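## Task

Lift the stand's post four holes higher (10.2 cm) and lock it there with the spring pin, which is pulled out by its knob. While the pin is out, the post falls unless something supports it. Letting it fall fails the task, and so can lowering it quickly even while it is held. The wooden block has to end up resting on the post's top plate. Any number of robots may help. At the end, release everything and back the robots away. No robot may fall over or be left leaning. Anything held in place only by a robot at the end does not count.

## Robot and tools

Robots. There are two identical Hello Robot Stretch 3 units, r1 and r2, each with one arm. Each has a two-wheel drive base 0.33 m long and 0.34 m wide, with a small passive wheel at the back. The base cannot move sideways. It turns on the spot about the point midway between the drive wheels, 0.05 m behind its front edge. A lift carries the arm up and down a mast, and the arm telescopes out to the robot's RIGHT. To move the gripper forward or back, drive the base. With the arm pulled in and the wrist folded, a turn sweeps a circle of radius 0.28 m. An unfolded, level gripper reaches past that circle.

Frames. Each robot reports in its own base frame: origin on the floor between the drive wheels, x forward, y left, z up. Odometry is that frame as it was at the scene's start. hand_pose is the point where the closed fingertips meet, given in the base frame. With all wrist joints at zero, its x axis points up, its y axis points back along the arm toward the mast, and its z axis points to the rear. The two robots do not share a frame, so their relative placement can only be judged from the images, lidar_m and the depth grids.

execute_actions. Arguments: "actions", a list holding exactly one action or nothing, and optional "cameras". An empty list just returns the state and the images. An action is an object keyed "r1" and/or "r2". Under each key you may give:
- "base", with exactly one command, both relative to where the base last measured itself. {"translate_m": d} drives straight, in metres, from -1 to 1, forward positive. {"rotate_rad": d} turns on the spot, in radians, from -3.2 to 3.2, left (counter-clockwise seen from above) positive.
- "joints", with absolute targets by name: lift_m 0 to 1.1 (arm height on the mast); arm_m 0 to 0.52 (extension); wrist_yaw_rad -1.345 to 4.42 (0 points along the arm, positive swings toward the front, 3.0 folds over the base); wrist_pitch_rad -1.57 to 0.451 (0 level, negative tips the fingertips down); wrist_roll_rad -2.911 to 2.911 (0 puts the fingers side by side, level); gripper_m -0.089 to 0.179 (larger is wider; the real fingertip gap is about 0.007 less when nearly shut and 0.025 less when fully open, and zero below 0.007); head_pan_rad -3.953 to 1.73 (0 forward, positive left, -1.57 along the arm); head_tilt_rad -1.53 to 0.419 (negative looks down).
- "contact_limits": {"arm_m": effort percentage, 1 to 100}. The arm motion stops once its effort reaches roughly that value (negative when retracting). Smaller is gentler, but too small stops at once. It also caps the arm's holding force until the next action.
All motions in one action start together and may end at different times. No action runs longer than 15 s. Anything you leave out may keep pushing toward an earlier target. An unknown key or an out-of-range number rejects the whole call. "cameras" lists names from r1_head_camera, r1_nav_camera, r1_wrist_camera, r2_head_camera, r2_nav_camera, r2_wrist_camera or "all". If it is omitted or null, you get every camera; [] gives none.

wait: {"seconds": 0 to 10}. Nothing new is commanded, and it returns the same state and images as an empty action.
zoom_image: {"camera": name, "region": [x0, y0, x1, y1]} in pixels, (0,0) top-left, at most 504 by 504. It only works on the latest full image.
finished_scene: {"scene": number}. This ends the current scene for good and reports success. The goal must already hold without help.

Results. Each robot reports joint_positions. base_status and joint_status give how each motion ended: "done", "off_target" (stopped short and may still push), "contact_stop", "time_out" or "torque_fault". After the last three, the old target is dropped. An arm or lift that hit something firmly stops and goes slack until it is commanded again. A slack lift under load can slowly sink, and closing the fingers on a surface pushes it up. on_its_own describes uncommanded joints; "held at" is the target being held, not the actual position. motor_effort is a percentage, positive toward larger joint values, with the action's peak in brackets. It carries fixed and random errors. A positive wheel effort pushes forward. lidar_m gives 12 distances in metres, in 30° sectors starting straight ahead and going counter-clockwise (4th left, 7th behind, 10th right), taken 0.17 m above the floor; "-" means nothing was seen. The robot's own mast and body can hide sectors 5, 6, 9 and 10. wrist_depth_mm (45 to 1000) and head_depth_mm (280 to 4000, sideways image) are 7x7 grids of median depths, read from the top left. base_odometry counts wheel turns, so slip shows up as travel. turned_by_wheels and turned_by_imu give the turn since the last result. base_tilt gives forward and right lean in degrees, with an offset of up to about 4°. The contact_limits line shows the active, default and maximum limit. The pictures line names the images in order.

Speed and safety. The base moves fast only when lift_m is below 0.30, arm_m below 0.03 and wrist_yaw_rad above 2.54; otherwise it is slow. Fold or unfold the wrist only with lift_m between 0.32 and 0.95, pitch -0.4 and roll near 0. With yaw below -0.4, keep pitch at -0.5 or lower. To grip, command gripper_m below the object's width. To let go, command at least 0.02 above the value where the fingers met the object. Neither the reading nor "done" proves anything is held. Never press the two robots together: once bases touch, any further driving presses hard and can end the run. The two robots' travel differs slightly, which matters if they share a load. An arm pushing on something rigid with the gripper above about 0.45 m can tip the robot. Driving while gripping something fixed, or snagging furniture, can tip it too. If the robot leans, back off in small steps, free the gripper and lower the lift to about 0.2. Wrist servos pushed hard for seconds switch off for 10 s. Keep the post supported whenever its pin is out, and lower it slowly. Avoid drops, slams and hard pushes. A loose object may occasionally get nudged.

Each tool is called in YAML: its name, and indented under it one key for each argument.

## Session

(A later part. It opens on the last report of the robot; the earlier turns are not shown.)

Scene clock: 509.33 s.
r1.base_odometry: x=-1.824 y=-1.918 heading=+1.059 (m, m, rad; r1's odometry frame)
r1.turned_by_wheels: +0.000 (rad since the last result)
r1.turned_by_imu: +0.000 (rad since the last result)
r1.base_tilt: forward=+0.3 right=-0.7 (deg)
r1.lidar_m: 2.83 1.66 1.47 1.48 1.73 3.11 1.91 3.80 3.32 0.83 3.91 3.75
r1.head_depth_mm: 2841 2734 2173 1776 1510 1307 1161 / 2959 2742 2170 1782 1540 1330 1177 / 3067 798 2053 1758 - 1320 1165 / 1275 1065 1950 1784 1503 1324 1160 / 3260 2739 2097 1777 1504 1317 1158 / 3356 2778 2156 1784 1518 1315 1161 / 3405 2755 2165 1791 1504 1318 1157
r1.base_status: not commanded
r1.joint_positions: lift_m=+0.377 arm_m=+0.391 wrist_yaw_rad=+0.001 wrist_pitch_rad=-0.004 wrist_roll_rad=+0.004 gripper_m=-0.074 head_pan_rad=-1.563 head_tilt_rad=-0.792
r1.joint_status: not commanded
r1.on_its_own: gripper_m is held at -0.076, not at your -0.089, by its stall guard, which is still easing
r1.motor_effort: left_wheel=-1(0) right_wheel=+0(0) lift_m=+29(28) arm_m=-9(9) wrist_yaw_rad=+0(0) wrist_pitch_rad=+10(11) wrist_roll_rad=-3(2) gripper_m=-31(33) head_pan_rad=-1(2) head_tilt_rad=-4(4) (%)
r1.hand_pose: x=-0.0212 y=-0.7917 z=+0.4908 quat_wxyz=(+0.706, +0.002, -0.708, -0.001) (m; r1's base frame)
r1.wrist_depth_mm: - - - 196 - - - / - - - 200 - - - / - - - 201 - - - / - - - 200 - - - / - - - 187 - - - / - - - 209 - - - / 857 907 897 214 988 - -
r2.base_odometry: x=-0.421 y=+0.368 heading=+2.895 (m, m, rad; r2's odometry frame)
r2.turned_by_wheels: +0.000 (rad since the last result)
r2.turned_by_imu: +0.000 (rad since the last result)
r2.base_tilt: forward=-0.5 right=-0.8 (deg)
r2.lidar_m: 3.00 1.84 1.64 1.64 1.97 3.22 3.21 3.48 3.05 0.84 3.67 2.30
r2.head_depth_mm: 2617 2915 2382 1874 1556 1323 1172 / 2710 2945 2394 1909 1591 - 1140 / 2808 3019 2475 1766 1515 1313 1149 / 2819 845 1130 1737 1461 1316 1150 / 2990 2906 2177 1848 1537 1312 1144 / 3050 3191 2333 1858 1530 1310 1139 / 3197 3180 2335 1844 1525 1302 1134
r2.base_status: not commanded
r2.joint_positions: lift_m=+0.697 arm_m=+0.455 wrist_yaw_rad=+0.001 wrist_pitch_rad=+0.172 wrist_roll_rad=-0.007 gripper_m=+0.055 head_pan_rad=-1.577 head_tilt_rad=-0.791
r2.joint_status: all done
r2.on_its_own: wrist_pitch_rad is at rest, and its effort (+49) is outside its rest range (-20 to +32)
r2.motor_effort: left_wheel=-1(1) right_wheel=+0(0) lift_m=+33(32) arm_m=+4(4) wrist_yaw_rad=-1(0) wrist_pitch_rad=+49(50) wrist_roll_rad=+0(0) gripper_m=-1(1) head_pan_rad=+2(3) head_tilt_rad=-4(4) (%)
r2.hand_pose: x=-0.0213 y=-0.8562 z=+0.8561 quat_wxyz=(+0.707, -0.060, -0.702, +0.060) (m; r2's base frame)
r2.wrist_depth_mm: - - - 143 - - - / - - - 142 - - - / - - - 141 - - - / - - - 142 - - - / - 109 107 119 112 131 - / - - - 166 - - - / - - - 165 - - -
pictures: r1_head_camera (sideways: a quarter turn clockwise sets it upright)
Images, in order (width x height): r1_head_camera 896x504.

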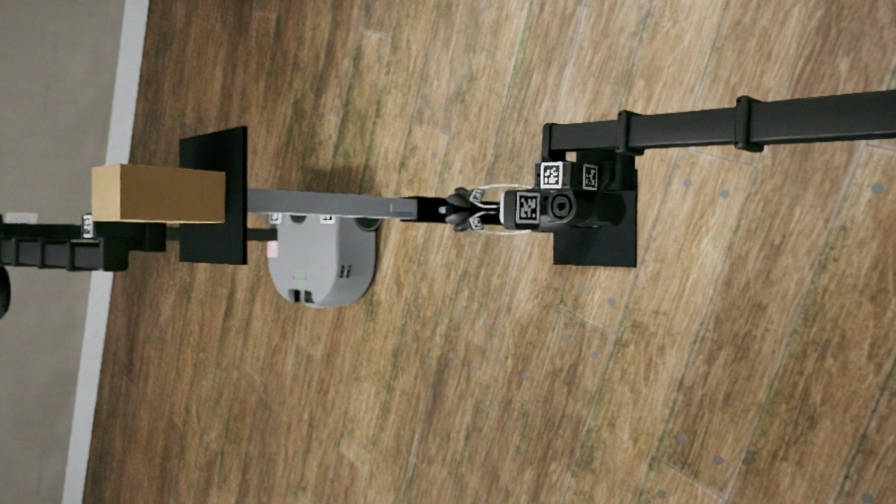

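execute_actions:
  actions:
    - {"r2":{"joints":{"lift_m":0.6893}},"r1":{"joints":{"gripper_m":0.03}}}
  cameras: []

execute_actions:
  actions:
    - {"r1":{"joints":{"arm_m":0.407}}}
  cameras: []

execute_actions:
  actions:
    - {"r1":{"joints":{"gripper_m":-0.089}}}
  cameras: []

execute_actions:
  actions:
    - {"r1":{"joints":{"arm_m":0.399},"contact_limits":{"arm_m":50}}}
  cameras: []

execute_actions:
  actions:
    - {"r2":{"joints":{"lift_m":0.70}}}
  cameras: ["r1_head_camera"]

Scene clock: 515.10 s.
r1.base_odometry: x=-1.824 y=-1.918 heading=+1.059 (m, m, rad; r1's odometry frame)
r1.turned_by_wheels: +0.000 (rad since the last result)
r1.turned_by_imu: +0.001 (rad since the last result)
r1.base_tilt: forward=+0.3 right=-0.7 (deg)
r1.lidar_m: 2.83 1.66 1.47 1.47 1.73 3.12 1.91 3.80 3.33 0.83 3.92 3.73
r1.head_depth_mm: 2866 2729 2176 1778 1510 1308 1166 / 2946 2782 2131 1780 1534 1323 1183 / 3015 797 2053 1759 - 1315 1165 / 1331 1825 1926 1771 1505 1309 1158 / 3275 2780 2110 1772 1520 1318 1162 / 3348 2762 2186 1779 1515 1302 1164 / 3451 2778 2188 1803 1525 1320 1164
r1.base_status: not commanded
r1.joint_positions: lift_m=+0.377 arm_m=+0.390 wrist_yaw_rad=+0.001 wrist_pitch_rad=-0.003 wrist_roll_rad=+0.004 gripper_m=+0.030 head_pan_rad=-1.563 head_tilt_rad=-0.792
r1.joint_status: all done
r1.motor_effort: left_wheel=-1(1) right_wheel=+0(0) lift_m=+30(29) arm_m=-8(10) wrist_yaw_rad=+0(0) wrist_pitch_rad=+10(11) wrist_roll_rad=-2(2) gripper_m=+0(76) head_pan_rad=-2(2) head_tilt_rad=-3(4) (%)
r1.hand_pose: x=-0.0212 y=-0.7916 z=+0.4910 quat_wxyz=(+0.706, +0.002, -0.708, -0.001) (m; r1's base frame)
r1.wrist_depth_mm: - - - 198 - - - / - - - 200 - - - / - - - 204 - - - / - - - 201 - - - / - - - 203 - - - / - - - 209 - - - / 899 920 911 216 - - -
r2.base_odometry: x=-0.421 y=+0.368 heading=+2.895 (m, m, rad; r2's odometry frame)
r2.turned_by_wheels: +0.000 (rad since the last result)
r2.turned_by_imu: +0.001 (rad since the last result)
r2.base_tilt: forward=-0.5 right=-0.9 (deg)
r2.lidar_m: 3.00 1.84 1.64 1.65 1.96 3.22 3.22 3.46 3.06 0.85 3.70 2.31
r2.head_depth_mm: 2630 2912 2410 1878 1551 1324 1175 / 2724 2926 2361 1902 1597 - 1129 / 2812 3052 2470 1766 1545 1316 1148 / 2855 840 1133 1735 1461 1314 1147 / 2954 2883 2184 1861 1537 1308 1143 / 3079 3215 2318 1874 1538 1313 1137 / 3233 3139 2308 1850 1531 1304 1137
r2.base_status: not commanded
r2.joint_positions: lift_m=+0.689 arm_m=+0.455 wrist_yaw_rad=+0.001 wrist_pitch_rad=+0.195 wrist_roll_rad=-0.007 gripper_m=+0.055 head_pan_rad=-1.577 head_tilt_rad=-0.791
r2.joint_status: all done
r2.on_its_own: wrist_pitch_rad is at rest, and its effort (+40) is outside its rest range (-20 to +32)
r2.motor_effort: left_wheel=-1(1) right_wheel=+1(0) lift_m=+21(32) arm_m=+4(4) wrist_yaw_rad=-2(2) wrist_pitch_rad=+40(49) wrist_roll_rad=+0(0) gripper_m=+0(0) head_pan_rad=+3(2) head_tilt_rad=-5(3) (%)
r2.hand_pose: x=-0.0213 y=-0.8557 z=+0.8539 quat_wxyz=(+0.707, -0.068, -0.701, +0.068) (m; r2's base frame)
r2.wrist_depth_mm: - - - 146 - - - / - - - 144 - - - / - - - 143 - - - / - - - 142 - - - / - - 102 167 103 - - / - - - 166 - - - / - - - 165 - - -
pictures: none
No camera images: the call's "cameras" was empty. Leave "cameras" out to get every camera's image.

Scene clock: 516.07 s.
r1.base_odometry: x=-1.824 y=-1.918 heading=+1.059 (m, m, rad; r1's odometry frame)
r1.turned_by_wheels: +0.000 (rad since the last result)
r1.turned_by_imu: +0.000 (rad since the last result)
r1.base_tilt: forward=+0.3 right=-0.8 (deg)
r1.lidar_m: 2.83 1.66 1.47 1.48 1.73 3.11 1.91 3.81 3.30 0.83 3.90 3.75
r1.head_depth_mm: 2898 2726 2162 1786 1511 1318 1167 / 2963 2787 2165 1775 1522 1323 1183 / 2973 799 2035 1727 - 1316 1157 / 1337 1842 1949 1777 1500 1315 1163 / 3232 2791 2118 1770 1509 1315 1169 / 3369 2743 2172 1784 1520 1316 1157 / 3427 2791 2183 1786 1519 1308 1166
r1.base_status: not commanded
r1.joint_positions: lift_m=+0.377 arm_m=+0.407 wrist_yaw_rad=+0.001 wrist_pitch_rad=-0.003 wrist_roll_rad=+0.004 gripper_m=+0.030 head_pan_rad=-1.563 head_tilt_rad=-0.792
r1.joint_status: all done
r1.motor_effort: left_wheel=-1(0) right_wheel=+0(0) lift_m=+28(28) arm_m=+7(9) wrist_yaw_rad=+0(0) wrist_pitch_rad=+10(10) wrist_roll_rad=-3(2) gripper_m=+0(0) head_pan_rad=-2(1) head_tilt_rad=-4(3) (%)
r1.hand_pose: x=-0.0212 y=-0.8077 z=+0.4910 quat_wxyz=(+0.706, +0.002, -0.708, -0.001) (m; r1's base frame)
r1.wrist_depth_mm: - - - 181 - - - / - - - 184 - - - / - - - 188 - - - / - - - 183 - - - / - - - 184 - - - / - - - 191 - - - / 872 945 894 197 947 - -
r2.base_odometry: x=-0.421 y=+0.368 heading=+2.895 (m, m, rad; r2's odometry frame)
r2.turned_by_wheels: +0.000 (rad since the last result)
r2.turned_by_imu: +0.000 (rad since the last result)
r2.base_tilt: forward=-0.5 right=-0.8 (deg)
r2.lidar_m: 3.00 1.84 1.64 1.64 1.97 3.20 3.23 3.49 3.06 0.84 3.71 2.31
r2.head_depth_mm: 2609 2899 2395 1870 1566 1325 1175 / 2739 2970 2415 1903 1595 - 1126 / 2759 3046 2484 1759 1545 1316 1151 / 2825 843 1122 1747 1458 1311 1148 / 2973 2925 2180 1853 1531 1310 1140 / 3071 3178 2328 1852 1528 1306 1141 / 3191 3181 2330 1847 1532 1295 1138
r2.base_status: not commanded
r2.joint_positions: lift_m=+0.689 arm_m=+0.455 wrist_yaw_rad=+0.001 wrist_pitch_rad=+0.195 wrist_roll_rad=-0.007 gripper_m=+0.055 head_pan_rad=-1.577 head_tilt_rad=-0.791
r2.joint_status: not commanded
r2.on_its_own: wrist_pitch_rad is at rest, and its effort (+41) is outside its rest range (-20 to +32)
r2.motor_effort: left_wheel=+0(1) right_wheel=+1(0) lift_m=+21(21) arm_m=+4(4) wrist_yaw_rad=-1(2) wrist_pitch_rad=+41(40) wrist_roll_rad=+0(0) gripper_m=-1(0) head_pan_rad=+2(2) head_tilt_rad=-5(3) (%)
r2.hand_pose: x=-0.0213 y=-0.8557 z=+0.8539 quat_wxyz=(+0.707, -0.068, -0.701, +0.068) (m; r2's base frame)
r2.wrist_depth_mm: - - - 145 - - - / - - - 145 - - - / - - - 143 - - - / - - - 142 - - - / - - 102 166 103 - - / - - - 166 - - - / - - - 165 - - -
pictures: none
No camera images: the call's "cameras" was empty. Leave "cameras" out to get every camera's image.

Scene clock: 517.73 s.
r1.base_odometry: x=-1.824 y=-1.918 heading=+1.059 (m, m, rad; r1's odometry frame)
r1.turned_by_wheels: +0.000 (rad since the last result)
r1.turned_by_imu: +0.000 (rad since the last result)
r1.base_tilt: forward=+0.5 right=-0.6 (deg)
r1.lidar_m: 2.84 1.66 1.47 1.48 1.73 3.12 1.91 3.78 3.30 0.83 3.92 3.74
r1.head_depth_mm: 2883 2790 2176 1768 1515 1304 1163 / 2984 2725 2176 1783 1532 1325 1188 / 3014 800 2028 1759 - 1309 1158 / 1324 1835 1971 1779 1506 1310 1165 / 3209 2769 2096 1770 1504 1322 1161 / 3356 2785 2164 1758 1520 1314 1165 / 3395 2766 2182 1763 1513 1319 1163
r1.base_status: not commanded
r1.joint_positions: lift_m=+0.377 arm_m=+0.407 wrist_yaw_rad=+0.002 wrist_pitch_rad=-0.003 wrist_roll_rad=+0.004 gripper_m=-0.087 head_pan_rad=-1.563 head_tilt_rad=-0.792
r1.joint_status: all done
r1.motor_effort: left_wheel=-1(0) right_wheel=+0(0) lift_m=+29(29) arm_m=-2(7) wrist_yaw_rad=-2(1) wrist_pitch_rad=+10(10) wrist_roll_rad=-3(3) gripper_m=-39(100) head_pan_rad=-2(2) head_tilt_rad=-4(4) (%)
r1.hand_pose: x=-0.0210 y=-0.8082 z=+0.4910 quat_wxyz=(+0.706, +0.002, -0.708, -0.001) (m; r1's base frame)
r1.wrist_depth_mm: - - - 180 - - - / - - - 183 - - - / - - - 186 - - - / - - - 184 - - - / - - - 185 - - - / - - - 150 - - - / 895 935 883 197 970 989 -
r2.base_odometry: x=-0.421 y=+0.368 heading=+2.895 (m, m, rad; r2's odometry frame)
r2.turned_by_wheels: +0.000 (rad since the last result)
r2.turned_by_imu: +0.000 (rad since the last result)
r2.base_tilt: forward=-0.5 right=-0.8 (deg)
r2.lidar_m: 3.00 1.84 1.64 1.65 1.96 3.22 3.23 3.50 3.07 0.84 3.69 2.30
r2.head_depth_mm: 2610 2881 2412 1901 1550 1323 1173 / 2664 2963 2408 1901 1593 - 1128 / 2820 3072 2484 1772 1541 1318 1148 / 2789 841 1120 1742 1460 1313 1148 / 2994 2910 2202 1863 1535 1321 1138 / 3092 3148 2346 1849 1529 1313 1132 / 3169 3112 2321 1846 1527 1309 1139
r2.base_status: not commanded
r2.joint_positions: lift_m=+0.689 arm_m=+0.455 wrist_yaw_rad=+0.001 wrist_pitch_rad=+0.195 wrist_roll_rad=-0.007 gripper_m=+0.055 head_pan_rad=-1.577 head_tilt_rad=-0.791
r2.joint_status: not commanded
r2.on_its_own: wrist_pitch_rad is at rest, and its effort (+41) is outside its rest range (-20 to +32)
r2.motor_effort: left_wheel=+0(1) right_wheel=+0(0) lift_m=+22(21) arm_m=+4(4) wrist_yaw_rad=-2(2) wrist_pitch_rad=+41(41) wrist_roll_rad=+0(0) gripper_m=-1(1) head_pan_rad=+3(3) head_tilt_rad=-4(5) (%)
r2.hand_pose: x=-0.0213 y=-0.8557 z=+0.8539 quat_wxyz=(+0.707, -0.068, -0.701, +0.068) (m; r2's base frame)
r2.wrist_depth_mm: - - - 145 - - - / - - - 144 - - - / - - - 143 - - - / - - - 143 - - - / - - 102 166 103 - - / - - - 166 - - - / - - - 165 - - -
pictures: none
No camera images: the call's "cameras" was empty. Leave "cameras" out to get every camera's image.

Scene clock: 518.87 s.
r1.base_odometry: x=-1.824 y=-1.918 heading=+1.059 (m, m, rad; r1's odometry frame)
r1.turned_by_wheels: +0.000 (rad since the last result)
r1.turned_by_imu: +0.000 (rad since the last result)
r1.base_tilt: forward=+0.5 right=-0.5 (deg)
r1.lidar_m: 2.83 1.66 1.47 1.47 1.73 3.11 1.91 3.77 3.32 0.83 3.90 3.75
r1.head_depth_mm: 2902 2762 2160 1777 1511 1314 1160 / 2922 2748 2150 1770 1533 1325 1180 / 2977 798 2035 1732 - 1310 1162 / 1321 1804 1965 1778 1493 1313 1162 / 3274 2751 2105 1779 1512 1317 1165 / 3319 2742 2184 1783 1491 1309 1159 / 3472 2788 2196 1775 1524 1316 1163
r1.base_status: not commanded
r1.joint_positions: lift_m=+0.377 arm_m=+0.401 wrist_yaw_rad=+0.002 wrist_pitch_rad=-0.003 wrist_roll_rad=+0.004 gripper_m=-0.081 head_pan_rad=-1.563 head_tilt_rad=-0.792
r1.joint_status: all done
r1.on_its_own: gripper_m is held at -0.082, not at your -0.089, by its stall guard, which is still easing; arm_m is at rest, and its effort (-25) is outside its rest range (-14 to +14)
r1.motor_effort: left_wheel=+1(3) right_wheel=-3(3) lift_m=+29(29) arm_m=-25(33) wrist_yaw_rad=-1(0) wrist_pitch_rad=+10(10) wrist_roll_rad=-3(2) gripper_m=-33(37) head_pan_rad=-1(2) head_tilt_rad=-3(4) (%)
r1.contact_limits: arm_m 50 (drawing in: default 32, maximum 53; extending or still: default 44, maximum 72)
r1.hand_pose: x=-0.0210 y=-0.8017 z=+0.4911 quat_wxyz=(+0.706, +0.002, -0.708, -0.001) (m; r1's base frame)
r1.wrist_depth_mm: - - - 185 - - - / - - - 189 - - - / - - - 192 - - - / - - - 190 - - - / - - - 192 - - - / - - - 196 - - - / 908 940 917 531 - 991 993
r2.base_odometry: x=-0.421 y=+0.368 heading=+2.895 (m, m, rad; r2's odometry frame)
r2.turned_by_wheels: +0.000 (rad since the last result)
r2.turned_by_imu: +0.000 (rad since the last result)
r2.base_tilt: forward=-0.5 right=-0.8 (deg)
r2.lidar_m: 2.99 1.84 1.64 1.64 1.97 3.21 3.22 3.48 3.04 0.84 3.70 2.30
r2.head_depth_mm: 2637 2889 2396 1887 1557 1322 1177 / 2720 2944 2376 1912 1588 - 1129 / 2791 3042 2499 1763 1538 1327 1145 / 2829 842 1126 1724 1467 1307 1140 / 3000 2902 2174 1860 1538 1313 1137 / 3064 3165 2334 1852 1533 1306 1136 / 3148 3179 2315 1850 1531 1303 1136
r2.base_status: not commanded
r2.joint_positions: lift_m=+0.689 arm_m=+0.455 wrist_yaw_rad=+0.001 wrist_pitch_rad=+0.195 wrist_roll_rad=-0.007 gripper_m=+0.055 head_pan_rad=-1.577 head_tilt_rad=-0.791
r2.joint_status: not commanded
r2.on_its_own: wrist_pitch_rad is at rest, and its effort (+40) is outside its rest range (-20 to +32)
r2.motor_effort: left_wheel=+0(1) right_wheel=+0(0) lift_m=+21(22) arm_m=+4(4) wrist_yaw_rad=-2(2) wrist_pitch_rad=+40(41) wrist_roll_rad=+0(0) gripper_m=-1(1) head_pan_rad=+1(3) head_tilt_rad=-4(4) (%)
r2.hand_pose: x=-0.0213 y=-0.8557 z=+0.8539 quat_wxyz=(+0.707, -0.068, -0.701, +0.068) (m; r2's base frame)
r2.wrist_depth_mm: - - - 144 - - - / - - - 145 - - - / - - - 143 - - - / - - - 142 - - - / - - 102 167 103 - - / - - - 166 - - - / - - - 165 - - -
pictures: none
No camera images: the call's "cameras" was empty. Leave "cameras" out to get every camera's image.

Scene clock: 519.60 s.
r1.base_odometry: x=-1.824 y=-1.918 heading=+1.059 (m, m, rad; r1's odometry frame)
r1.turned_by_wheels: +0.000 (rad since the last result)
r1.turned_by_imu: +0.000 (rad since the last result)
r1.base_tilt: forward=+0.5 right=-0.5 (deg)
r1.lidar_m: 2.83 1.66 1.47 1.48 1.73 3.12 1.92 3.79 3.32 0.83 3.91 3.75
r1.head_depth_mm: 2887 2720 2147 1769 1511 1318 1162 / 2951 2723 2172 1787 1512 1318 1183 / 2984 804 2041 1743 - 1317 1156 / 1289 1967 1947 1778 1490 1319 1162 / 3261 2801 2092 1798 1513 1314 1164 / 3352 2744 2173 1778 1504 1310 1161 / 3390 2730 2154 1794 1507 1314 1163
r1.base_status: not commanded
r1.joint_positions: lift_m=+0.377 arm_m=+0.401 wrist_yaw_rad=+0.002 wrist_pitch_rad=-0.003 wrist_roll_rad=+0.004 gripper_m=-0.077 head_pan_rad=-1.563 head_tilt_rad=-0.792
r1.joint_status: not commanded
r1.on_its_own: gripper_m is held at -0.079, not at your -0.089, by its stall guard, which is still easing; arm_m is at rest, and its effort (-24) is outside its rest range (-14 to +14)
r1.motor_effort: left_wheel=+1(1) right_wheel=-3(3) lift_m=+29(29) arm_m=-24(24) wrist_yaw_rad=-1(1) wrist_pitch_rad=+10(10) wrist_roll_rad=-3(3) gripper_m=-34(36) head_pan_rad=-2(2) head_tilt_rad=-4(3) (%)
r1.hand_pose: x=-0.0210 y=-0.8017 z=+0.4911 quat_wxyz=(+0.706, +0.002, -0.708, -0.001) (m; r1's base frame)
r1.wrist_depth_mm: - - - 185 - - - / - - - 189 - - - / - - - 190 - - - / - - - 189 - - - / - - - 192 - - - / - - - 197 - - - / 919 940 870 543 - - -
r2.base_odometry: x=-0.421 y=+0.368 heading=+2.895 (m, m, rad; r2's odometry frame)
r2.turned_by_wheels: +0.000 (rad since the last result)
r2.turned_by_imu: +0.000 (rad since the last result)
r2.base_tilt: forward=-0.5 right=-0.8 (deg)
r2.lidar_m: 3.00 1.84 1.64 1.64 1.96 3.21 3.22 3.47 3.06 0.84 3.70 2.30
r2.head_depth_mm: 2621 2901 2422 1882 1555 1324 1183 / 2698 2958 2395 1898 - - 1139 / 2780 3084 2466 1763 1534 1318 1149 / 2843 827 1343 1731 1455 1315 1145 / 2978 2895 2103 1864 1541 1311 1147 / 3066 3190 2346 1855 1531 1300 1138 / 3188 3136 2318 1838 1532 1292 1139
r2.base_status: not commanded
r2.joint_positions: lift_m=+0.699 arm_m=+0.455 wrist_yaw_rad=+0.001 wrist_pitch_rad=+0.183 wrist_roll_rad=-0.007 gripper_m=+0.055 head_pan_rad=-1.577 head_tilt_rad=-0.791
r2.joint_status: all done
r2.on_its_own: wrist_pitch_rad is at rest, and its effort (+45) is outside its rest range (-20 to +32)
r2.motor_effort: left_wheel=-1(1) right_wheel=+0(0) lift_m=+32(30) arm_m=+4(4) wrist_yaw_rad=-1(2) wrist_pitch_rad=+45(46) wrist_roll_rad=+0(0) gripper_m=-1(1) head_pan_rad=+3(1) head_tilt_rad=-4(3) (%)
r2.hand_pose: x=-0.0213 y=-0.8560 z=+0.8610 quat_wxyz=(+0.707, -0.064, -0.701, +0.064) (m; r2's base frame)
r2.wrist_depth_mm: - - - 144 - - - / - - - 143 - - - / - - - 143 - - - / - - - 142 - - - / - - 103 166 106 119 - / - - - 166 - - - / - - - 165 - - -
pictures: r1_head_camera (sideways: a quarter turn clockwise sets it upright)
Images, in order (width x height): r1_head_camera 896x504.

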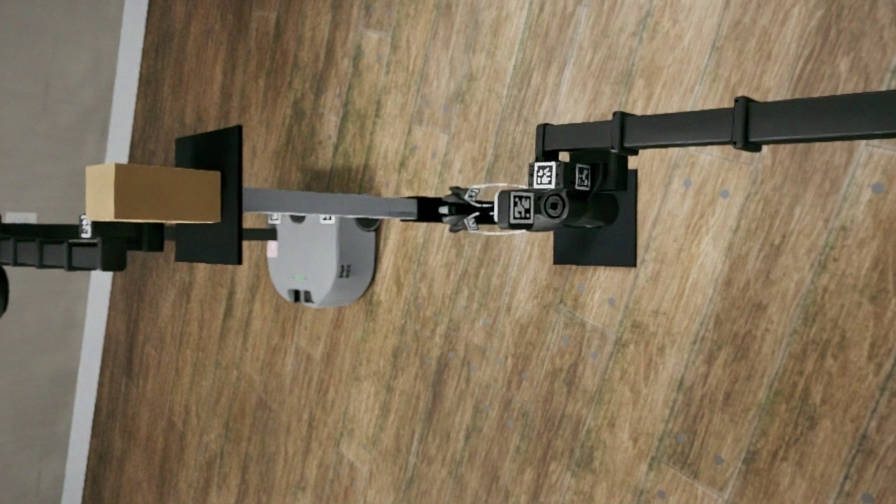

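execute_actions:
  actions:
    - {"r2":{"joints":{"lift_m":0.786}},"r1":{"joints":{"gripper_m":-0.088,"arm_m":0.402},"contact_limits":{"arm_m":50}}}
  cameras: ["r1_head_camera"]

Scene clock: 523.43 s.
r1.base_odometry: x=-1.824 y=-1.918 heading=+1.059 (m, m, rad; r1's odometry frame)
r1.turned_by_wheels: +0.000 (rad since the last result)
r1.turned_by_imu: +0.001 (rad since the last result)
r1.base_tilt: forward=+0.4 right=-0.5 (deg)
r1.lidar_m: 2.83 1.66 1.47 1.48 1.73 3.11 1.91 3.82 3.33 0.83 3.92 3.74
r1.head_depth_mm: 2828 2738 2134 1768 1500 1308 1157 / 2931 2665 2152 1781 1523 1328 1186 / 712 855 2054 1755 - 1308 1165 / 1002 2552 1980 1776 1498 1315 1161 / 3228 2784 2122 1786 1516 1306 1167 / 3333 2768 2176 1785 1517 1308 1159 / 3417 2754 2178 1791 1526 1309 1161
r1.base_status: not commanded
r1.joint_positions: lift_m=+0.377 arm_m=+0.402 wrist_yaw_rad=+0.002 wrist_pitch_rad=-0.003 wrist_roll_rad=+0.004 gripper_m=-0.083 head_pan_rad=-1.563 head_tilt_rad=-0.792
r1.joint_status: gripper_m off_target (ended at -0.083, target -0.088); the others done
r1.motor_effort: left_wheel=+1(1) right_wheel=-3(3) lift_m=+29(29) arm_m=-5(24) wrist_yaw_rad=-1(0) wrist_pitch_rad=+10(10) wrist_roll_rad=-3(2) gripper_m=-35(100) head_pan_rad=-2(1) head_tilt_rad=-3(3) (%)
r1.contact_limits: arm_m 50 (drawing in: default 32, maximum 53; extending or still: default 44, maximum 72)
r1.hand_pose: x=-0.0210 y=-0.8035 z=+0.4910 quat_wxyz=(+0.706, +0.002, -0.708, -0.001) (m; r1's base frame)
r1.wrist_depth_mm: - - - 184 - - - / - - - 188 - - - / - - - 191 - - - / - - - 187 - - - / - - - 190 - - - / - - - 193 - - - / 912 908 885 202 968 - -
r2.base_odometry: x=-0.421 y=+0.368 heading=+2.895 (m, m, rad; r2's odometry frame)
r2.turned_by_wheels: +0.000 (rad since the last result)
r2.turned_by_imu: +0.000 (rad since the last result)
r2.base_tilt: forward=-0.5 right=-0.8 (deg)
r2.lidar_m: 3.01 1.85 1.64 1.65 1.96 3.20 3.22 3.49 3.06 0.84 3.71 2.30
r2.head_depth_mm: 2615 2885 2395 1878 1618 - - / 2720 2962 2503 - 1528 1295 1150 / 2804 3009 - 1859 1546 1324 1145 / 1542 777 1901 1703 1464 1310 1145 / 2956 2893 2195 1857 1531 1310 1140 / 3111 3166 2371 1856 1520 1308 1141 / 3197 3122 2323 1845 1533 1314 1133
r2.base_status: not commanded
r2.joint_positions: lift_m=+0.785 arm_m=+0.455 wrist_yaw_rad=+0.001 wrist_pitch_rad=+0.182 wrist_roll_rad=-0.007 gripper_m=+0.055 head_pan_rad=-1.577 head_tilt_rad=-0.791
r2.joint_status: all done
r2.on_its_own: wrist_pitch_rad is at rest, and its effort (+46) is outside its rest range (-20 to +32)
r2.motor_effort: left_wheel=+0(0) right_wheel=+0(0) lift_m=+32(38) arm_m=+4(4) wrist_yaw_rad=-1(2) wrist_pitch_rad=+46(46) wrist_roll_rad=+0(0) gripper_m=+0(0) head_pan_rad=+3(1) head_tilt_rad=-4(4) (%)
r2.hand_pose: x=-0.0213 y=-0.8560 z=+0.9466 quat_wxyz=(+0.707, -0.064, -0.701, +0.064) (m; r2's base frame)
r2.wrist_depth_mm: - - - 144 - - - / - - - 143 - - - / - - - 143 - - - / - - - 141 - - - / - - 105 110 107 121 - / - - - 166 - - - / - - - 165 - - -
pictures: r1_head_camera (sideways: a quarter turn clockwise sets it upright)
Images, in order (width x height): r1_head_camera 896x504.

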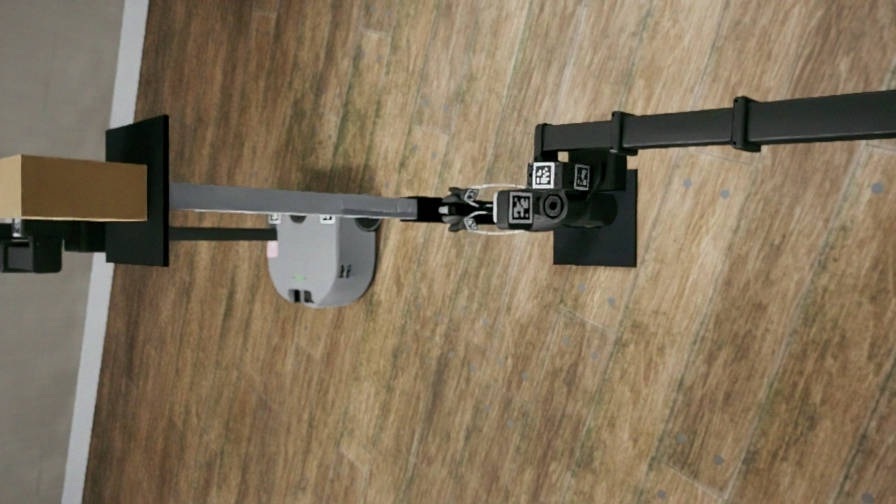

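Target hand z≈.956.

execute_actions:
  actions:
    - {"r1":{"joints":{"gripper_m":0.045}}}
  cameras: []

execute_actions:
  actions:
    - {"r2":{"joints":{"lift_m":0.7955}},"r1":{"joints":{"arm_m":0.3}}}
  cameras: []

execute_actions:
  actions:
    - {"r2":{"joints":{"lift_m":0.785}}}
  cameras: ["r1_head_camera"]

Scene clock: 527.47 s.
r1.base_odometry: x=-1.824 y=-1.918 heading=+1.059 (m, m, rad; r1's odometry frame)
r1.turned_by_wheels: +0.000 (rad since the last result)
r1.turned_by_imu: +0.000 (rad since the last result)
r1.base_tilt: forward=+0.5 right=-0.7 (deg)
r1.lidar_m: 2.84 1.66 1.47 1.47 1.74 3.10 1.91 3.77 3.31 0.83 3.91 3.75
r1.head_depth_mm: 2898 2749 2152 1784 1510 1313 1163 / 2881 2650 2160 1783 1519 1322 1177 / 710 853 2042 1747 - 1306 1163 / 1002 2613 1940 1757 1505 1308 1166 / 3263 2761 2104 1780 1512 1311 1173 / 3352 2795 2179 1773 1507 1317 1158 / 3486 2770 2166 1797 1511 1314 1158
r1.base_status: not commanded
r1.joint_positions: lift_m=+0.377 arm_m=+0.402 wrist_yaw_rad=+0.001 wrist_pitch_rad=-0.003 wrist_roll_rad=+0.004 gripper_m=+0.045 head_pan_rad=-1.563 head_tilt_rad=-0.792
r1.joint_status: all done
r1.motor_effort: left_wheel=-1(1) right_wheel=+0(2) lift_m=+28(29) arm_m=-3(6) wrist_yaw_rad=+0(0) wrist_pitch_rad=+10(10) wrist_roll_rad=-2(2) gripper_m=+0(79) head_pan_rad=-2(2) head_tilt_rad=-4(3) (%)
r1.hand_pose: x=-0.0213 y=-0.8034 z=+0.4910 quat_wxyz=(+0.706, +0.002, -0.708, -0.001) (m; r1's base frame)
r1.wrist_depth_mm: - - - 185 - - - / - - - 188 - - - / - - - 191 - - - / - - - 188 - - - / - - - 190 - - - / - - - 197 - - - / 900 964 936 202 951 - -
r2.base_odometry: x=-0.421 y=+0.368 heading=+2.895 (m, m, rad; r2's odometry frame)
r2.turned_by_wheels: +0.000 (rad since the last result)
r2.turned_by_imu: +0.000 (rad since the last result)
r2.base_tilt: forward=-0.4 right=-0.9 (deg)
r2.lidar_m: 3.00 1.84 1.64 1.64 1.96 3.21 3.22 3.49 3.07 0.84 3.70 2.31
r2.head_depth_mm: 2611 2900 2393 1899 1613 - - / 2706 2949 2478 - 1530 1290 1153 / 2796 3048 - 1873 1538 1316 1146 / 1539 778 1907 1721 1465 1314 1152 / 2988 2900 2181 1866 1532 1318 1142 / 3060 3191 2344 1854 1532 1308 1141 / 3206 3148 2326 1833 1526 1306 1136
r2.base_status: not commanded
r2.joint_positions: lift_m=+0.785 arm_m=+0.455 wrist_yaw_rad=+0.001 wrist_pitch_rad=+0.182 wrist_roll_rad=-0.007 gripper_m=+0.055 head_pan_rad=-1.577 head_tilt_rad=-0.791
r2.joint_status: not commanded
r2.on_its_own: wrist_pitch_rad is at rest, and its effort (+46) is outside its rest range (-20 to +32)
r2.motor_effort: left_wheel=+0(0) right_wheel=+0(0) lift_m=+32(32) arm_m=+4(4) wrist_yaw_rad=-2(2) wrist_pitch_rad=+46(46) wrist_roll_rad=+0(0) gripper_m=-1(1) head_pan_rad=+2(3) head_tilt_rad=-3(3) (%)
r2.hand_pose: x=-0.0213 y=-0.8560 z=+0.9466 quat_wxyz=(+0.707, -0.064, -0.701, +0.064) (m; r2's base frame)
r2.wrist_depth_mm: - - - 144 - - - / - - - 143 - - - / - - - 142 - - - / - - - 142 - - - / - - 104 111 107 121 - / - - - 166 - - - / - - - 166 - - -
pictures: none
No camera images: the call's "cameras" was empty. Leave "cameras" out to get every camera's image.

Scene clock: 529.47 s.
r1.base_odometry: x=-1.824 y=-1.918 heading=+1.059 (m, m, rad; r1's odometry frame)
r1.turned_by_wheels: +0.000 (rad since the last result)
r1.turned_by_imu: +0.000 (rad since the last result)
r1.base_tilt: forward=+0.4 right=-0.6 (deg)
r1.lidar_m: 2.83 1.66 1.47 1.48 1.73 3.13 1.91 3.83 3.32 0.83 3.91 3.76
r1.head_depth_mm: 2861 2776 2164 1762 1500 1310 1154 / 2966 2642 2180 1764 1506 1320 1170 / 712 853 2034 1720 1543 1266 1163 / 991 2556 1954 1779 1492 1307 1159 / 3285 2785 2098 1776 1505 1312 1164 / 3260 2749 2171 1779 1512 1322 1167 / 3380 2740 2179 1779 1515 1313 1162
r1.base_status: not commanded
r1.joint_positions: lift_m=+0.377 arm_m=+0.300 wrist_yaw_rad=+0.001 wrist_pitch_rad=-0.003 wrist_roll_rad=+0.004 gripper_m=+0.045 head_pan_rad=-1.563 head_tilt_rad=-0.792
r1.joint_status: all done
r1.motor_effort: left_wheel=-1(1) right_wheel=+0(0) lift_m=+29(29) arm_m=-7(8) wrist_yaw_rad=+0(1) wrist_pitch_rad=+10(10) wrist_roll_rad=-2(3) gripper_m=+0(1) head_pan_rad=-2(2) head_tilt_rad=-4(3) (%)
r1.hand_pose: x=-0.0213 y=-0.7016 z=+0.4910 quat_wxyz=(+0.706, +0.002, -0.708, -0.001) (m; r1's base frame)
r1.wrist_depth_mm: - - - - - - - / - - - - - - - / - - - - - - - / - - - - - - - / - - - 301 - - - / - - - 307 - - - / 888 930 953 315 950 - -
r2.base_odometry: x=-0.421 y=+0.368 heading=+2.895 (m, m, rad; r2's odometry frame)
r2.turned_by_wheels: +0.000 (rad since the last result)
r2.turned_by_imu: +0.000 (rad since the last result)
r2.base_tilt: forward=-0.5 right=-0.8 (deg)
r2.lidar_m: 3.00 1.85 1.64 1.64 1.97 3.20 3.23 3.48 3.06 0.84 3.69 2.30
r2.head_depth_mm: 2639 2905 2393 1872 1652 - - / 2738 2929 2478 - 1551 1309 1151 / 2800 3038 - 1877 1543 1318 1146 / 1532 775 1902 1768 1455 1314 1150 / 2973 2902 2182 1865 1543 1313 1148 / 3059 3202 2341 1854 1533 1306 1141 / 3184 3159 2328 1848 1525 1302 1137
r2.base_status: not commanded
r2.joint_positions: lift_m=+0.795 arm_m=+0.455 wrist_yaw_rad=+0.001 wrist_pitch_rad=+0.161 wrist_roll_rad=-0.007 gripper_m=+0.055 head_pan_rad=-1.577 head_tilt_rad=-0.791
r2.joint_status: all done
r2.on_its_own: wrist_pitch_rad is at rest, and its effort (+53) is outside its rest range (-20 to +32)
r2.motor_effort: left_wheel=+0(0) right_wheel=+1(1) lift_m=+33(34) arm_m=+4(4) wrist_yaw_rad=-1(2) wrist_pitch_rad=+53(55) wrist_roll_rad=+0(0) gripper_m=+0(0) head_pan_rad=+1(1) head_tilt_rad=-4(4) (%)
r2.hand_pose: x=-0.0213 y=-0.8564 z=+0.9508 quat_wxyz=(+0.708, -0.057, -0.702, +0.057) (m; r2's base frame)
r2.wrist_depth_mm: - - - 142 - - - / - - - 141 - - - / - - - 142 - - - / - - - 141 - - - / - 116 110 126 116 136 - / - - - 166 - - - / - - - 166 - - -
pictures: none
No camera images: the call's "cameras" was empty. Leave "cameras" out to get every camera's image.

Scene clock: 530.20 s.
r1.base_odometry: x=-1.824 y=-1.918 heading=+1.059 (m, m, rad; r1's odometry frame)
r1.turned_by_wheels: +0.000 (rad since the last result)
r1.turned_by_imu: +0.000 (rad since the last result)
r1.base_tilt: forward=+0.5 right=-0.5 (deg)
r1.lidar_m: 2.84 1.66 1.47 1.48 1.73 3.11 1.90 3.79 3.32 0.83 3.92 3.73
r1.head_depth_mm: 2862 2753 2176 1789 1507 1305 1157 / 2976 2660 2163 1784 1498 1310 1177 / 711 851 2045 1734 1551 1257 1163 / 1004 2552 1941 1775 1497 1319 1155 / 3280 2775 2099 1793 1509 1312 1159 / 3263 2749 2165 1781 1517 1311 1159 / 3459 2774 2176 1789 1506 1316 1162
r1.base_status: not commanded
r1.joint_positions: lift_m=+0.377 arm_m=+0.300 wrist_yaw_rad=+0.001 wrist_pitch_rad=-0.003 wrist_roll_rad=+0.004 gripper_m=+0.045 head_pan_rad=-1.563 head_tilt_rad=-0.792
r1.joint_status: not commanded
r1.motor_effort: left_wheel=-1(1) right_wheel=+0(0) lift_m=+28(29) arm_m=-7(7) wrist_yaw_rad=+1(1) wrist_pitch_rad=+10(10) wrist_roll_rad=-3(3) gripper_m=+1(1) head_pan_rad=-2(2) head_tilt_rad=-3(3) (%)
r1.hand_pose: x=-0.0213 y=-0.7016 z=+0.4910 quat_wxyz=(+0.706, +0.002, -0.708, -0.001) (m; r1's base frame)
r1.wrist_depth_mm: - - - - - - - / - - - - - - - / - - - - - - - / - - - - - - - / - - - 302 - - - / - - - 306 - - - / 895 927 965 316 929 - -
r2.base_odometry: x=-0.421 y=+0.368 heading=+2.895 (m, m, rad; r2's odometry frame)
r2.turned_by_wheels: +0.000 (rad since the last result)
r2.turned_by_imu: +0.000 (rad since the last result)
r2.base_tilt: forward=-0.5 right=-0.9 (deg)
r2.lidar_m: 2.99 1.85 1.64 1.64 1.96 3.20 3.22 3.47 3.06 0.84 3.70 2.30
r2.head_depth_mm: 2610 2908 2397 1898 1617 - - / 2726 2965 2475 - 1528 1295 1151 / 2803 3018 - 1877 1543 1319 1146 / 1533 775 1908 1764 1457 1316 1145 / 2997 2886 2183 1850 1539 1307 1139 / 3088 3154 2348 1870 1535 1308 1137 / 3178 3150 2312 1856 1536 1302 1139
r2.base_status: not commanded
r2.joint_positions: lift_m=+0.785 arm_m=+0.455 wrist_yaw_rad=+0.001 wrist_pitch_rad=+0.194 wrist_roll_rad=-0.007 gripper_m=+0.055 head_pan_rad=-1.577 head_tilt_rad=-0.791
r2.joint_status: all done
r2.on_its_own: wrist_pitch_rad is at rest, and its effort (+41) is outside its rest range (-20 to +32)
r2.motor_effort: left_wheel=+0(0) right_wheel=+0(0) lift_m=+21(32) arm_m=+4(4) wrist_yaw_rad=-2(2) wrist_pitch_rad=+41(53) wrist_roll_rad=+0(0) gripper_m=-1(1) head_pan_rad=+2(1) head_tilt_rad=-4(4) (%)
r2.hand_pose: x=-0.0213 y=-0.8557 z=+0.9494 quat_wxyz=(+0.707, -0.068, -0.701, +0.068) (m; r2's base frame)
r2.wrist_depth_mm: - - - 146 - - - / - - - 144 - - - / - - - 144 - - - / - - - 142 - - - / - - 102 166 103 - - / - - - 166 - - - / - - - 164 - - -
pictures: r1_head_camera (sideways: a quarter turn clockwise sets it upright)
Images, in order (width x height): r1_head_camera 896x504.

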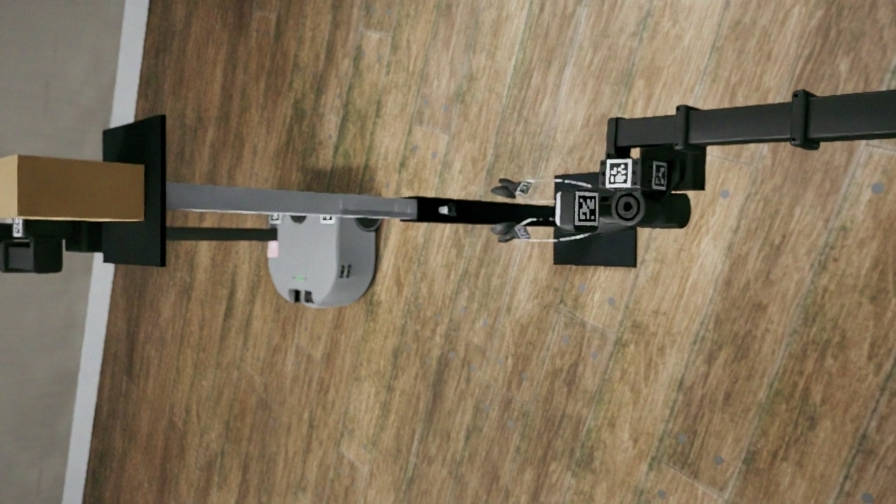

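execute_actions:
  actions:
    - {"r2":{"joints":{"lift_m":0.803}}}
  cameras: []

execute_actions:
  actions:
    - {"r2":{"joints":{"lift_m":0.782}}}
  cameras: ["r1_head_camera"]

Scene clock: 534.43 s.
r1.base_odometry: x=-1.824 y=-1.918 heading=+1.059 (m, m, rad; r1's odometry frame)
r1.turned_by_wheels: +0.000 (rad since the last result)
r1.turned_by_imu: +0.001 (rad since the last result)
r1.base_tilt: forward=+0.5 right=-0.7 (deg)
r1.lidar_m: 2.83 1.66 1.47 1.47 1.73 3.12 1.91 3.81 3.31 0.83 3.91 3.74
r1.head_depth_mm: 2880 2759 2165 1767 1509 1308 1170 / 2937 2643 2180 1785 1513 1309 1171 / 710 853 2029 1739 1534 1253 1157 / 970 2578 1957 1775 1483 1313 1156 / 3304 2773 2094 1784 1510 1312 1158 / 3330 2785 2170 1782 1512 1313 1166 / 3429 2781 2169 1783 1507 1319 1161
r1.base_status: not commanded
r1.joint_positions: lift_m=+0.377 arm_m=+0.300 wrist_yaw_rad=+0.001 wrist_pitch_rad=-0.003 wrist_roll_rad=+0.004 gripper_m=+0.045 head_pan_rad=-1.563 head_tilt_rad=-0.792
r1.joint_status: not commanded
r1.motor_effort: left_wheel=-1(1) right_wheel=+0(0) lift_m=+28(29) arm_m=-7(6) wrist_yaw_rad=-1(0) wrist_pitch_rad=+10(10) wrist_roll_rad=-3(2) gripper_m=+1(0) head_pan_rad=-2(2) head_tilt_rad=-4(3) (%)
r1.hand_pose: x=-0.0213 y=-0.7016 z=+0.4910 quat_wxyz=(+0.706, +0.002, -0.708, -0.001) (m; r1's base frame)
r1.wrist_depth_mm: - - - - - - - / - - - - - - - / - - - - - - - / - - - - - - - / - - - 301 - - - / - - - 306 - - - / 880 939 935 316 940 - -
r2.base_odometry: x=-0.421 y=+0.368 heading=+2.895 (m, m, rad; r2's odometry frame)
r2.turned_by_wheels: +0.000 (rad since the last result)
r2.turned_by_imu: +0.000 (rad since the last result)
r2.base_tilt: forward=-0.4 right=-0.8 (deg)
r2.lidar_m: 3.00 1.84 1.64 1.64 1.96 3.21 3.23 3.49 3.05 0.84 3.70 2.30
r2.head_depth_mm: 2615 2917 2404 1896 - - - / 2675 2954 2472 - 1553 1317 1145 / 2795 3022 2188 1872 1536 1319 1151 / 1533 761 1926 1771 1455 1321 1139 / 2976 2895 2178 1863 1531 1317 1142 / 3055 3151 2332 1852 1522 1309 1135 / 3234 3121 2310 1839 1523 1305 1138
r2.base_status: not commanded
r2.joint_positions: lift_m=+0.802 arm_m=+0.455 wrist_yaw_rad=+0.001 wrist_pitch_rad=+0.160 wrist_roll_rad=-0.007 gripper_m=+0.055 head_pan_rad=-1.577 head_tilt_rad=-0.791
r2.joint_status: all done
r2.on_its_own: wrist_pitch_rad is at rest, and its effort (+54) is outside its rest range (-20 to +32)
r2.motor_effort: left_wheel=-1(0) right_wheel=+0(0) lift_m=+34(33) arm_m=+4(4) wrist_yaw_rad=-1(1) wrist_pitch_rad=+54(56) wrist_roll_rad=+0(0) gripper_m=-1(0) head_pan_rad=+3(2) head_tilt_rad=-3(4) (%)
r2.hand_pose: x=-0.0213 y=-0.8565 z=+0.9580 quat_wxyz=(+0.708, -0.056, -0.702, +0.056) (m; r2's base frame)
r2.wrist_depth_mm: - - - 141 - - - / - - - 141 - - - / - - - 141 - - - / - - - 141 - - - / - 117 110 127 116 137 - / - - - 166 - - - / - - - 165 - - -
pictures: none
No camera images: the call's "cameras" was empty. Leave "cameras" out to get every camera's image.

Scene clock: 535.37 s.
r1.base_odometry: x=-1.824 y=-1.918 heading=+1.059 (m, m, rad; r1's odometry frame)
r1.turned_by_wheels: +0.000 (rad since the last result)
r1.turned_by_imu: +0.000 (rad since the last result)
r1.base_tilt: forward=+0.3 right=-0.6 (deg)
r1.lidar_m: 2.84 1.67 1.47 1.47 1.73 3.13 1.91 3.80 3.33 0.83 3.92 3.75
r1.head_depth_mm: 2896 2746 2151 1779 1519 1305 1160 / 2908 2628 2154 1780 1500 1309 1170 / 712 853 2032 1731 1541 1257 1159 / 987 2557 1949 1772 1489 1304 1153 / 3265 2809 2111 1769 1514 1312 1163 / 3292 2792 2185 1771 1518 1323 1165 / 3443 2792 2174 1771 1524 1306 1159
r1.base_status: not commanded
r1.joint_positions: lift_m=+0.377 arm_m=+0.300 wrist_yaw_rad=+0.001 wrist_pitch_rad=-0.003 wrist_roll_rad=+0.004 gripper_m=+0.045 head_pan_rad=-1.563 head_tilt_rad=-0.792
r1.joint_status: not commanded
r1.motor_effort: left_wheel=+0(1) right_wheel=+0(0) lift_m=+29(29) arm_m=-7(7) wrist_yaw_rad=-1(1) wrist_pitch_rad=+10(10) wrist_roll_rad=-3(3) gripper_m=+1(0) head_pan_rad=-2(2) head_tilt_rad=-3(4) (%)
r1.hand_pose: x=-0.0213 y=-0.7016 z=+0.4910 quat_wxyz=(+0.706, +0.002, -0.708, -0.001) (m; r1's base frame)
r1.wrist_depth_mm: - - - - - - - / - - - - - - - / - - - - - - - / - - - - - - - / - - - 300 - - - / - - - 310 - - - / 928 900 960 319 955 - -
r2.base_odometry: x=-0.421 y=+0.368 heading=+2.895 (m, m, rad; r2's odometry frame)
r2.turned_by_wheels: +0.000 (rad since the last result)
r2.turned_by_imu: +0.000 (rad since the last result)
r2.base_tilt: forward=-0.5 right=-0.9 (deg)
r2.lidar_m: 2.99 1.84 1.64 1.65 1.96 3.21 3.22 3.48 3.07 0.84 3.70 2.30
r2.head_depth_mm: 2642 2902 2382 1892 1604 - - / 2703 2926 2485 - 1515 1298 1150 / 2811 3040 - 1867 1545 1312 1145 / 1526 765 1921 1761 1463 1312 1148 / 3024 2901 2166 1846 1538 1311 1142 / 3095 3183 2358 1858 1529 1313 1136 / 3173 3181 2311 1850 1529 1303 1136
r2.base_status: not commanded
r2.joint_positions: lift_m=+0.782 arm_m=+0.455 wrist_yaw_rad=+0.001 wrist_pitch_rad=+0.220 wrist_roll_rad=-0.007 gripper_m=+0.055 head_pan_rad=-1.577 head_tilt_rad=-0.791
r2.joint_status: all done
r2.motor_effort: left_wheel=+0(1) right_wheel=+0(1) lift_m=+19(30) arm_m=+4(4) wrist_yaw_rad=-2(2) wrist_pitch_rad=+31(54) wrist_roll_rad=+0(0) gripper_m=+0(0) head_pan_rad=+2(3) head_tilt_rad=-4(3) (%)
r2.hand_pose: x=-0.0213 y=-0.8550 z=+0.9534 quat_wxyz=(+0.706, -0.078, -0.700, +0.077) (m; r2's base frame)
r2.wrist_depth_mm: - - - 149 - - - / - - - 147 - - - / - - - 145 - - - / - - - 144 - - - / - - - 166 104 - - / - - - 167 - - - / - - - 164 - - -
pictures: r1_head_camera (sideways: a quarter turn clockwise sets it upright)
Images, in order (width x height): r1_head_camera 896x504.

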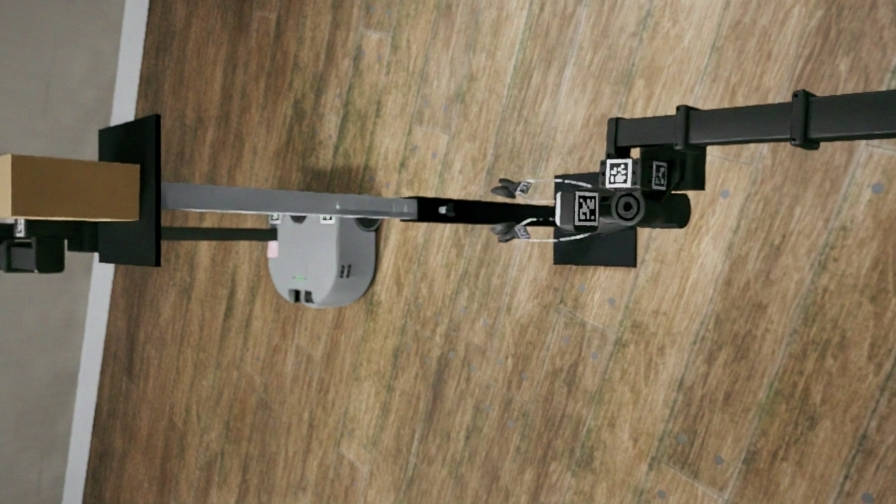

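Locked (stem shorter).

execute_actions:
  actions:
    - {"r2":{"joints":{"lift_m":0.765}},"r1":{"joints":{"arm_m":0.1}}}
  cameras: ["r1_head_camera"]

execute_actions:
  actions:
    - {"r2":{"joints":{"lift_m":0.74,"arm_m":0.1}},"r1":{"joints":{"arm_m":0.0}}}
  cameras: ["r1_head_camera"]

Scene clock: 540.10 s.
r1.base_odometry: x=-1.824 y=-1.918 heading=+1.059 (m, m, rad; r1's odometry frame)
r1.turned_by_wheels: +0.000 (rad since the last result)
r1.turned_by_imu: +0.001 (rad since the last result)
r1.base_tilt: forward=+0.6 right=-0.6 (deg)
r1.lidar_m: 2.83 1.66 1.47 1.47 1.73 3.12 1.91 3.80 3.32 0.83 3.92 3.75
r1.head_depth_mm: 2877 2732 2178 1780 1517 1312 1160 / 2910 2655 2142 1782 1511 1310 1191 / 713 849 2044 1746 1481 1333 - / 1022 2563 1956 1778 1490 1314 1164 / 3263 2778 2113 1789 1506 1318 1163 / 3316 2768 2172 1776 1525 1318 1160 / 3459 2768 2175 1787 1507 1325 1163
r1.base_status: not commanded
r1.joint_positions: lift_m=+0.377 arm_m=+0.100 wrist_yaw_rad=+0.001 wrist_pitch_rad=-0.003 wrist_roll_rad=+0.004 gripper_m=+0.045 head_pan_rad=-1.563 head_tilt_rad=-0.792
r1.joint_status: all done
r1.motor_effort: left_wheel=-1(1) right_wheel=+0(0) lift_m=+29(29) arm_m=-7(5) wrist_yaw_rad=+0(1) wrist_pitch_rad=+10(10) wrist_roll_rad=-2(2) gripper_m=+1(0) head_pan_rad=-2(1) head_tilt_rad=-3(4) (%)
r1.hand_pose: x=-0.0213 y=-0.5016 z=+0.4910 quat_wxyz=(+0.706, +0.002, -0.708, -0.001) (m; r1's base frame)
r1.wrist_depth_mm: - - - - - - - / - - - - - - - / - - - - - - - / - - - - - - - / - - - - - - - / - - - - - - - / 898 941 952 896 920 - -
r2.base_odometry: x=-0.421 y=+0.368 heading=+2.895 (m, m, rad; r2's odometry frame)
r2.turned_by_wheels: +0.000 (rad since the last result)
r2.turned_by_imu: +0.001 (rad since the last result)
r2.base_tilt: forward=-0.5 right=-0.8 (deg)
r2.lidar_m: 2.99 1.84 1.64 1.65 1.96 3.22 3.21 3.49 3.06 0.84 3.71 2.31
r2.head_depth_mm: 2614 2894 2378 1884 1593 - - / 2695 2977 2484 - - 1301 1151 / 2785 2989 - 1875 1548 1316 1143 / 1543 771 - 1814 1456 1315 1145 / 2988 2887 2263 1850 1533 1310 1142 / 3075 3205 2338 1855 1528 1304 1138 / 3211 3167 2325 1839 1528 1304 1138
r2.base_status: not commanded
r2.joint_positions: lift_m=+0.765 arm_m=+0.455 wrist_yaw_rad=+0.001 wrist_pitch_rad=+0.276 wrist_roll_rad=-0.007 gripper_m=+0.055 head_pan_rad=-1.577 head_tilt_rad=-0.791
r2.joint_status: all done
r2.motor_effort: left_wheel=-1(0) right_wheel=+0(1) lift_m=+17(19) arm_m=+2(4) wrist_yaw_rad=-1(1) wrist_pitch_rad=+9(30) wrist_roll_rad=+0(0) gripper_m=+0(0) head_pan_rad=+2(2) head_tilt_rad=-4(3) (%)
r2.hand_pose: x=-0.0212 y=-0.8529 z=+0.9506 quat_wxyz=(+0.703, -0.097, -0.698, +0.097) (m; r2's base frame)
r2.wrist_depth_mm: - - - 157 - - - / - - - 154 - - - / - - - 151 - - - / - - 148 147 - - - / - - - 171 - - - / - - - 168 - - - / - - - 164 - - -
pictures: r1_head_camera (sideways: a quarter turn clockwise sets it upright)
Images, in order (width x height): r1_head_camera 896x504.

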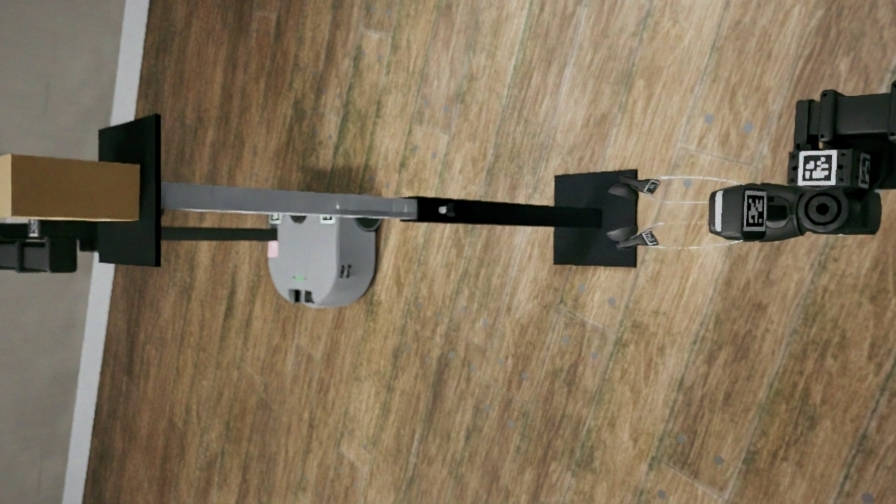

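Scene clock: 543.93 s.
r1.base_odometry: x=-1.824 y=-1.918 heading=+1.059 (m, m, rad; r1's odometry frame)
r1.turned_by_wheels: +0.000 (rad since the last result)
r1.turned_by_imu: +0.001 (rad since the last result)
r1.base_tilt: forward=+0.4 right=-0.6 (deg)
r1.lidar_m: 2.83 1.66 1.47 1.48 1.73 3.11 1.91 3.80 3.33 0.83 3.91 3.74
r1.head_depth_mm: 2881 2743 2169 1765 1505 1313 1163 / 2970 2639 2155 1778 1506 1316 1159 / 712 852 2054 1750 1475 1311 1179 / 3051 2585 1939 1785 1490 1313 1180 / 3293 2776 2113 1803 1507 1301 1158 / 3293 2788 2159 1785 1521 1315 1161 / 3429 2772 2194 1805 1519 1314 1162
r1.base_status: not commanded
r1.joint_positions: lift_m=+0.377 arm_m=+0.002 wrist_yaw_rad=+0.001 wrist_pitch_rad=-0.003 wrist_roll_rad=+0.004 gripper_m=+0.045 head_pan_rad=-1.563 head_tilt_rad=-0.792
r1.joint_status: all done
joint sent to its limit — the command would take r1.arm_m past its lower limit, so that joint was sent only as far as its limit.
r1.motor_effort: left_wheel=-1(1) right_wheel=+0(1) lift_m=+29(28) arm_m=-6(5) wrist_yaw_rad=-1(0) wrist_pitch_rad=+10(10) wrist_roll_rad=-3(3) gripper_m=+0(0) head_pan_rad=-2(1) head_tilt_rad=-4(5) (%)
r1.hand_pose: x=-0.0213 y=-0.4032 z=+0.4910 quat_wxyz=(+0.706, +0.002, -0.708, -0.001) (m; r1's base frame)
r1.wrist_depth_mm: - - - - - - - / - - - - - - - / - - - - - - - / - - - - - - - / - - - - - - - / - - - - - - - / 918 931 949 916 919 - -
r2.base_odometry: x=-0.421 y=+0.368 heading=+2.895 (m, m, rad; r2's odometry frame)
r2.turned_by_wheels: +0.000 (rad since the last result)
r2.turned_by_imu: +0.000 (rad since the last result)
r2.base_tilt: forward=-0.5 right=-0.8 (deg)
r2.lidar_m: 3.00 1.85 1.64 1.65 1.97 3.22 3.23 3.46 3.06 0.84 3.71 2.31
r2.head_depth_mm: 2641 2911 2381 1891 1559 1354 - / 2683 3001 2396 1887 1620 - 1159 / 2796 2978 2380 1879 1632 - 1145 / 1549 805 1997 1818 - 1269 1144 / 2973 2882 2258 1862 1526 1311 1140 / 3065 3188 2361 1859 1535 1307 1135 / 3162 3172 2334 1856 1533 1304 1138
r2.base_status: not commanded
r2.joint_positions: lift_m=+0.740 arm_m=+0.100 wrist_yaw_rad=+0.001 wrist_pitch_rad=+0.277 wrist_roll_rad=-0.007 gripper_m=+0.055 head_pan_rad=-1.577 head_tilt_rad=-0.791
r2.joint_status: all done
r2.motor_effort: left_wheel=+0(0) right_wheel=+0(0) lift_m=+17(21) arm_m=-3(3) wrist_yaw_rad=-1(2) wrist_pitch_rad=+9(9) wrist_roll_rad=+0(0) gripper_m=+0(1) head_pan_rad=+3(2) head_tilt_rad=-4(4) (%)
r2.hand_pose: x=-0.0212 y=-0.4983 z=+0.9260 quat_wxyz=(+0.703, -0.098, -0.698, +0.097) (m; r2's base frame)
r2.wrist_depth_mm: - - - - - - - / - - - - - - - / - - - - - - - / - - - 508 - - - / - - - - - - - / - - - - - - - / - - - - - - -
pictures: r1_head_camera (sideways: a quarter turn clockwise sets it upright)
Images, in order (width x height): r1_head_camera 896x504.

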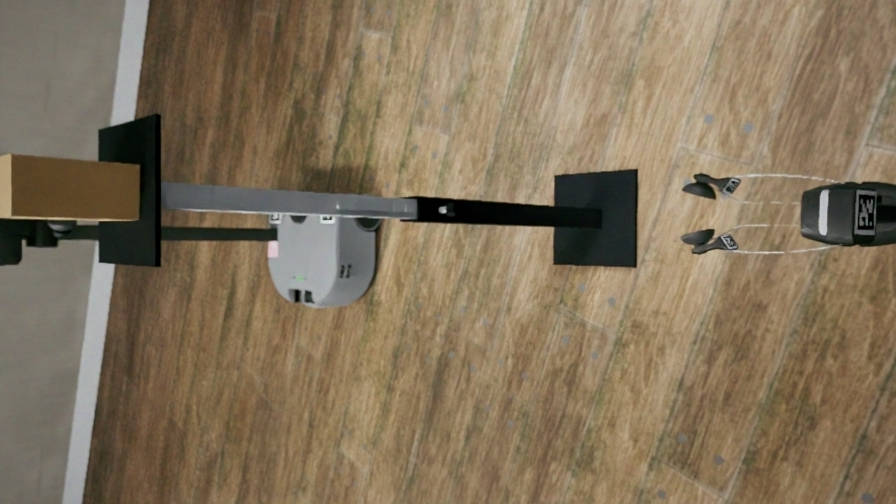

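finished_scene:
  scene: 1

The scene is finished: the task was done.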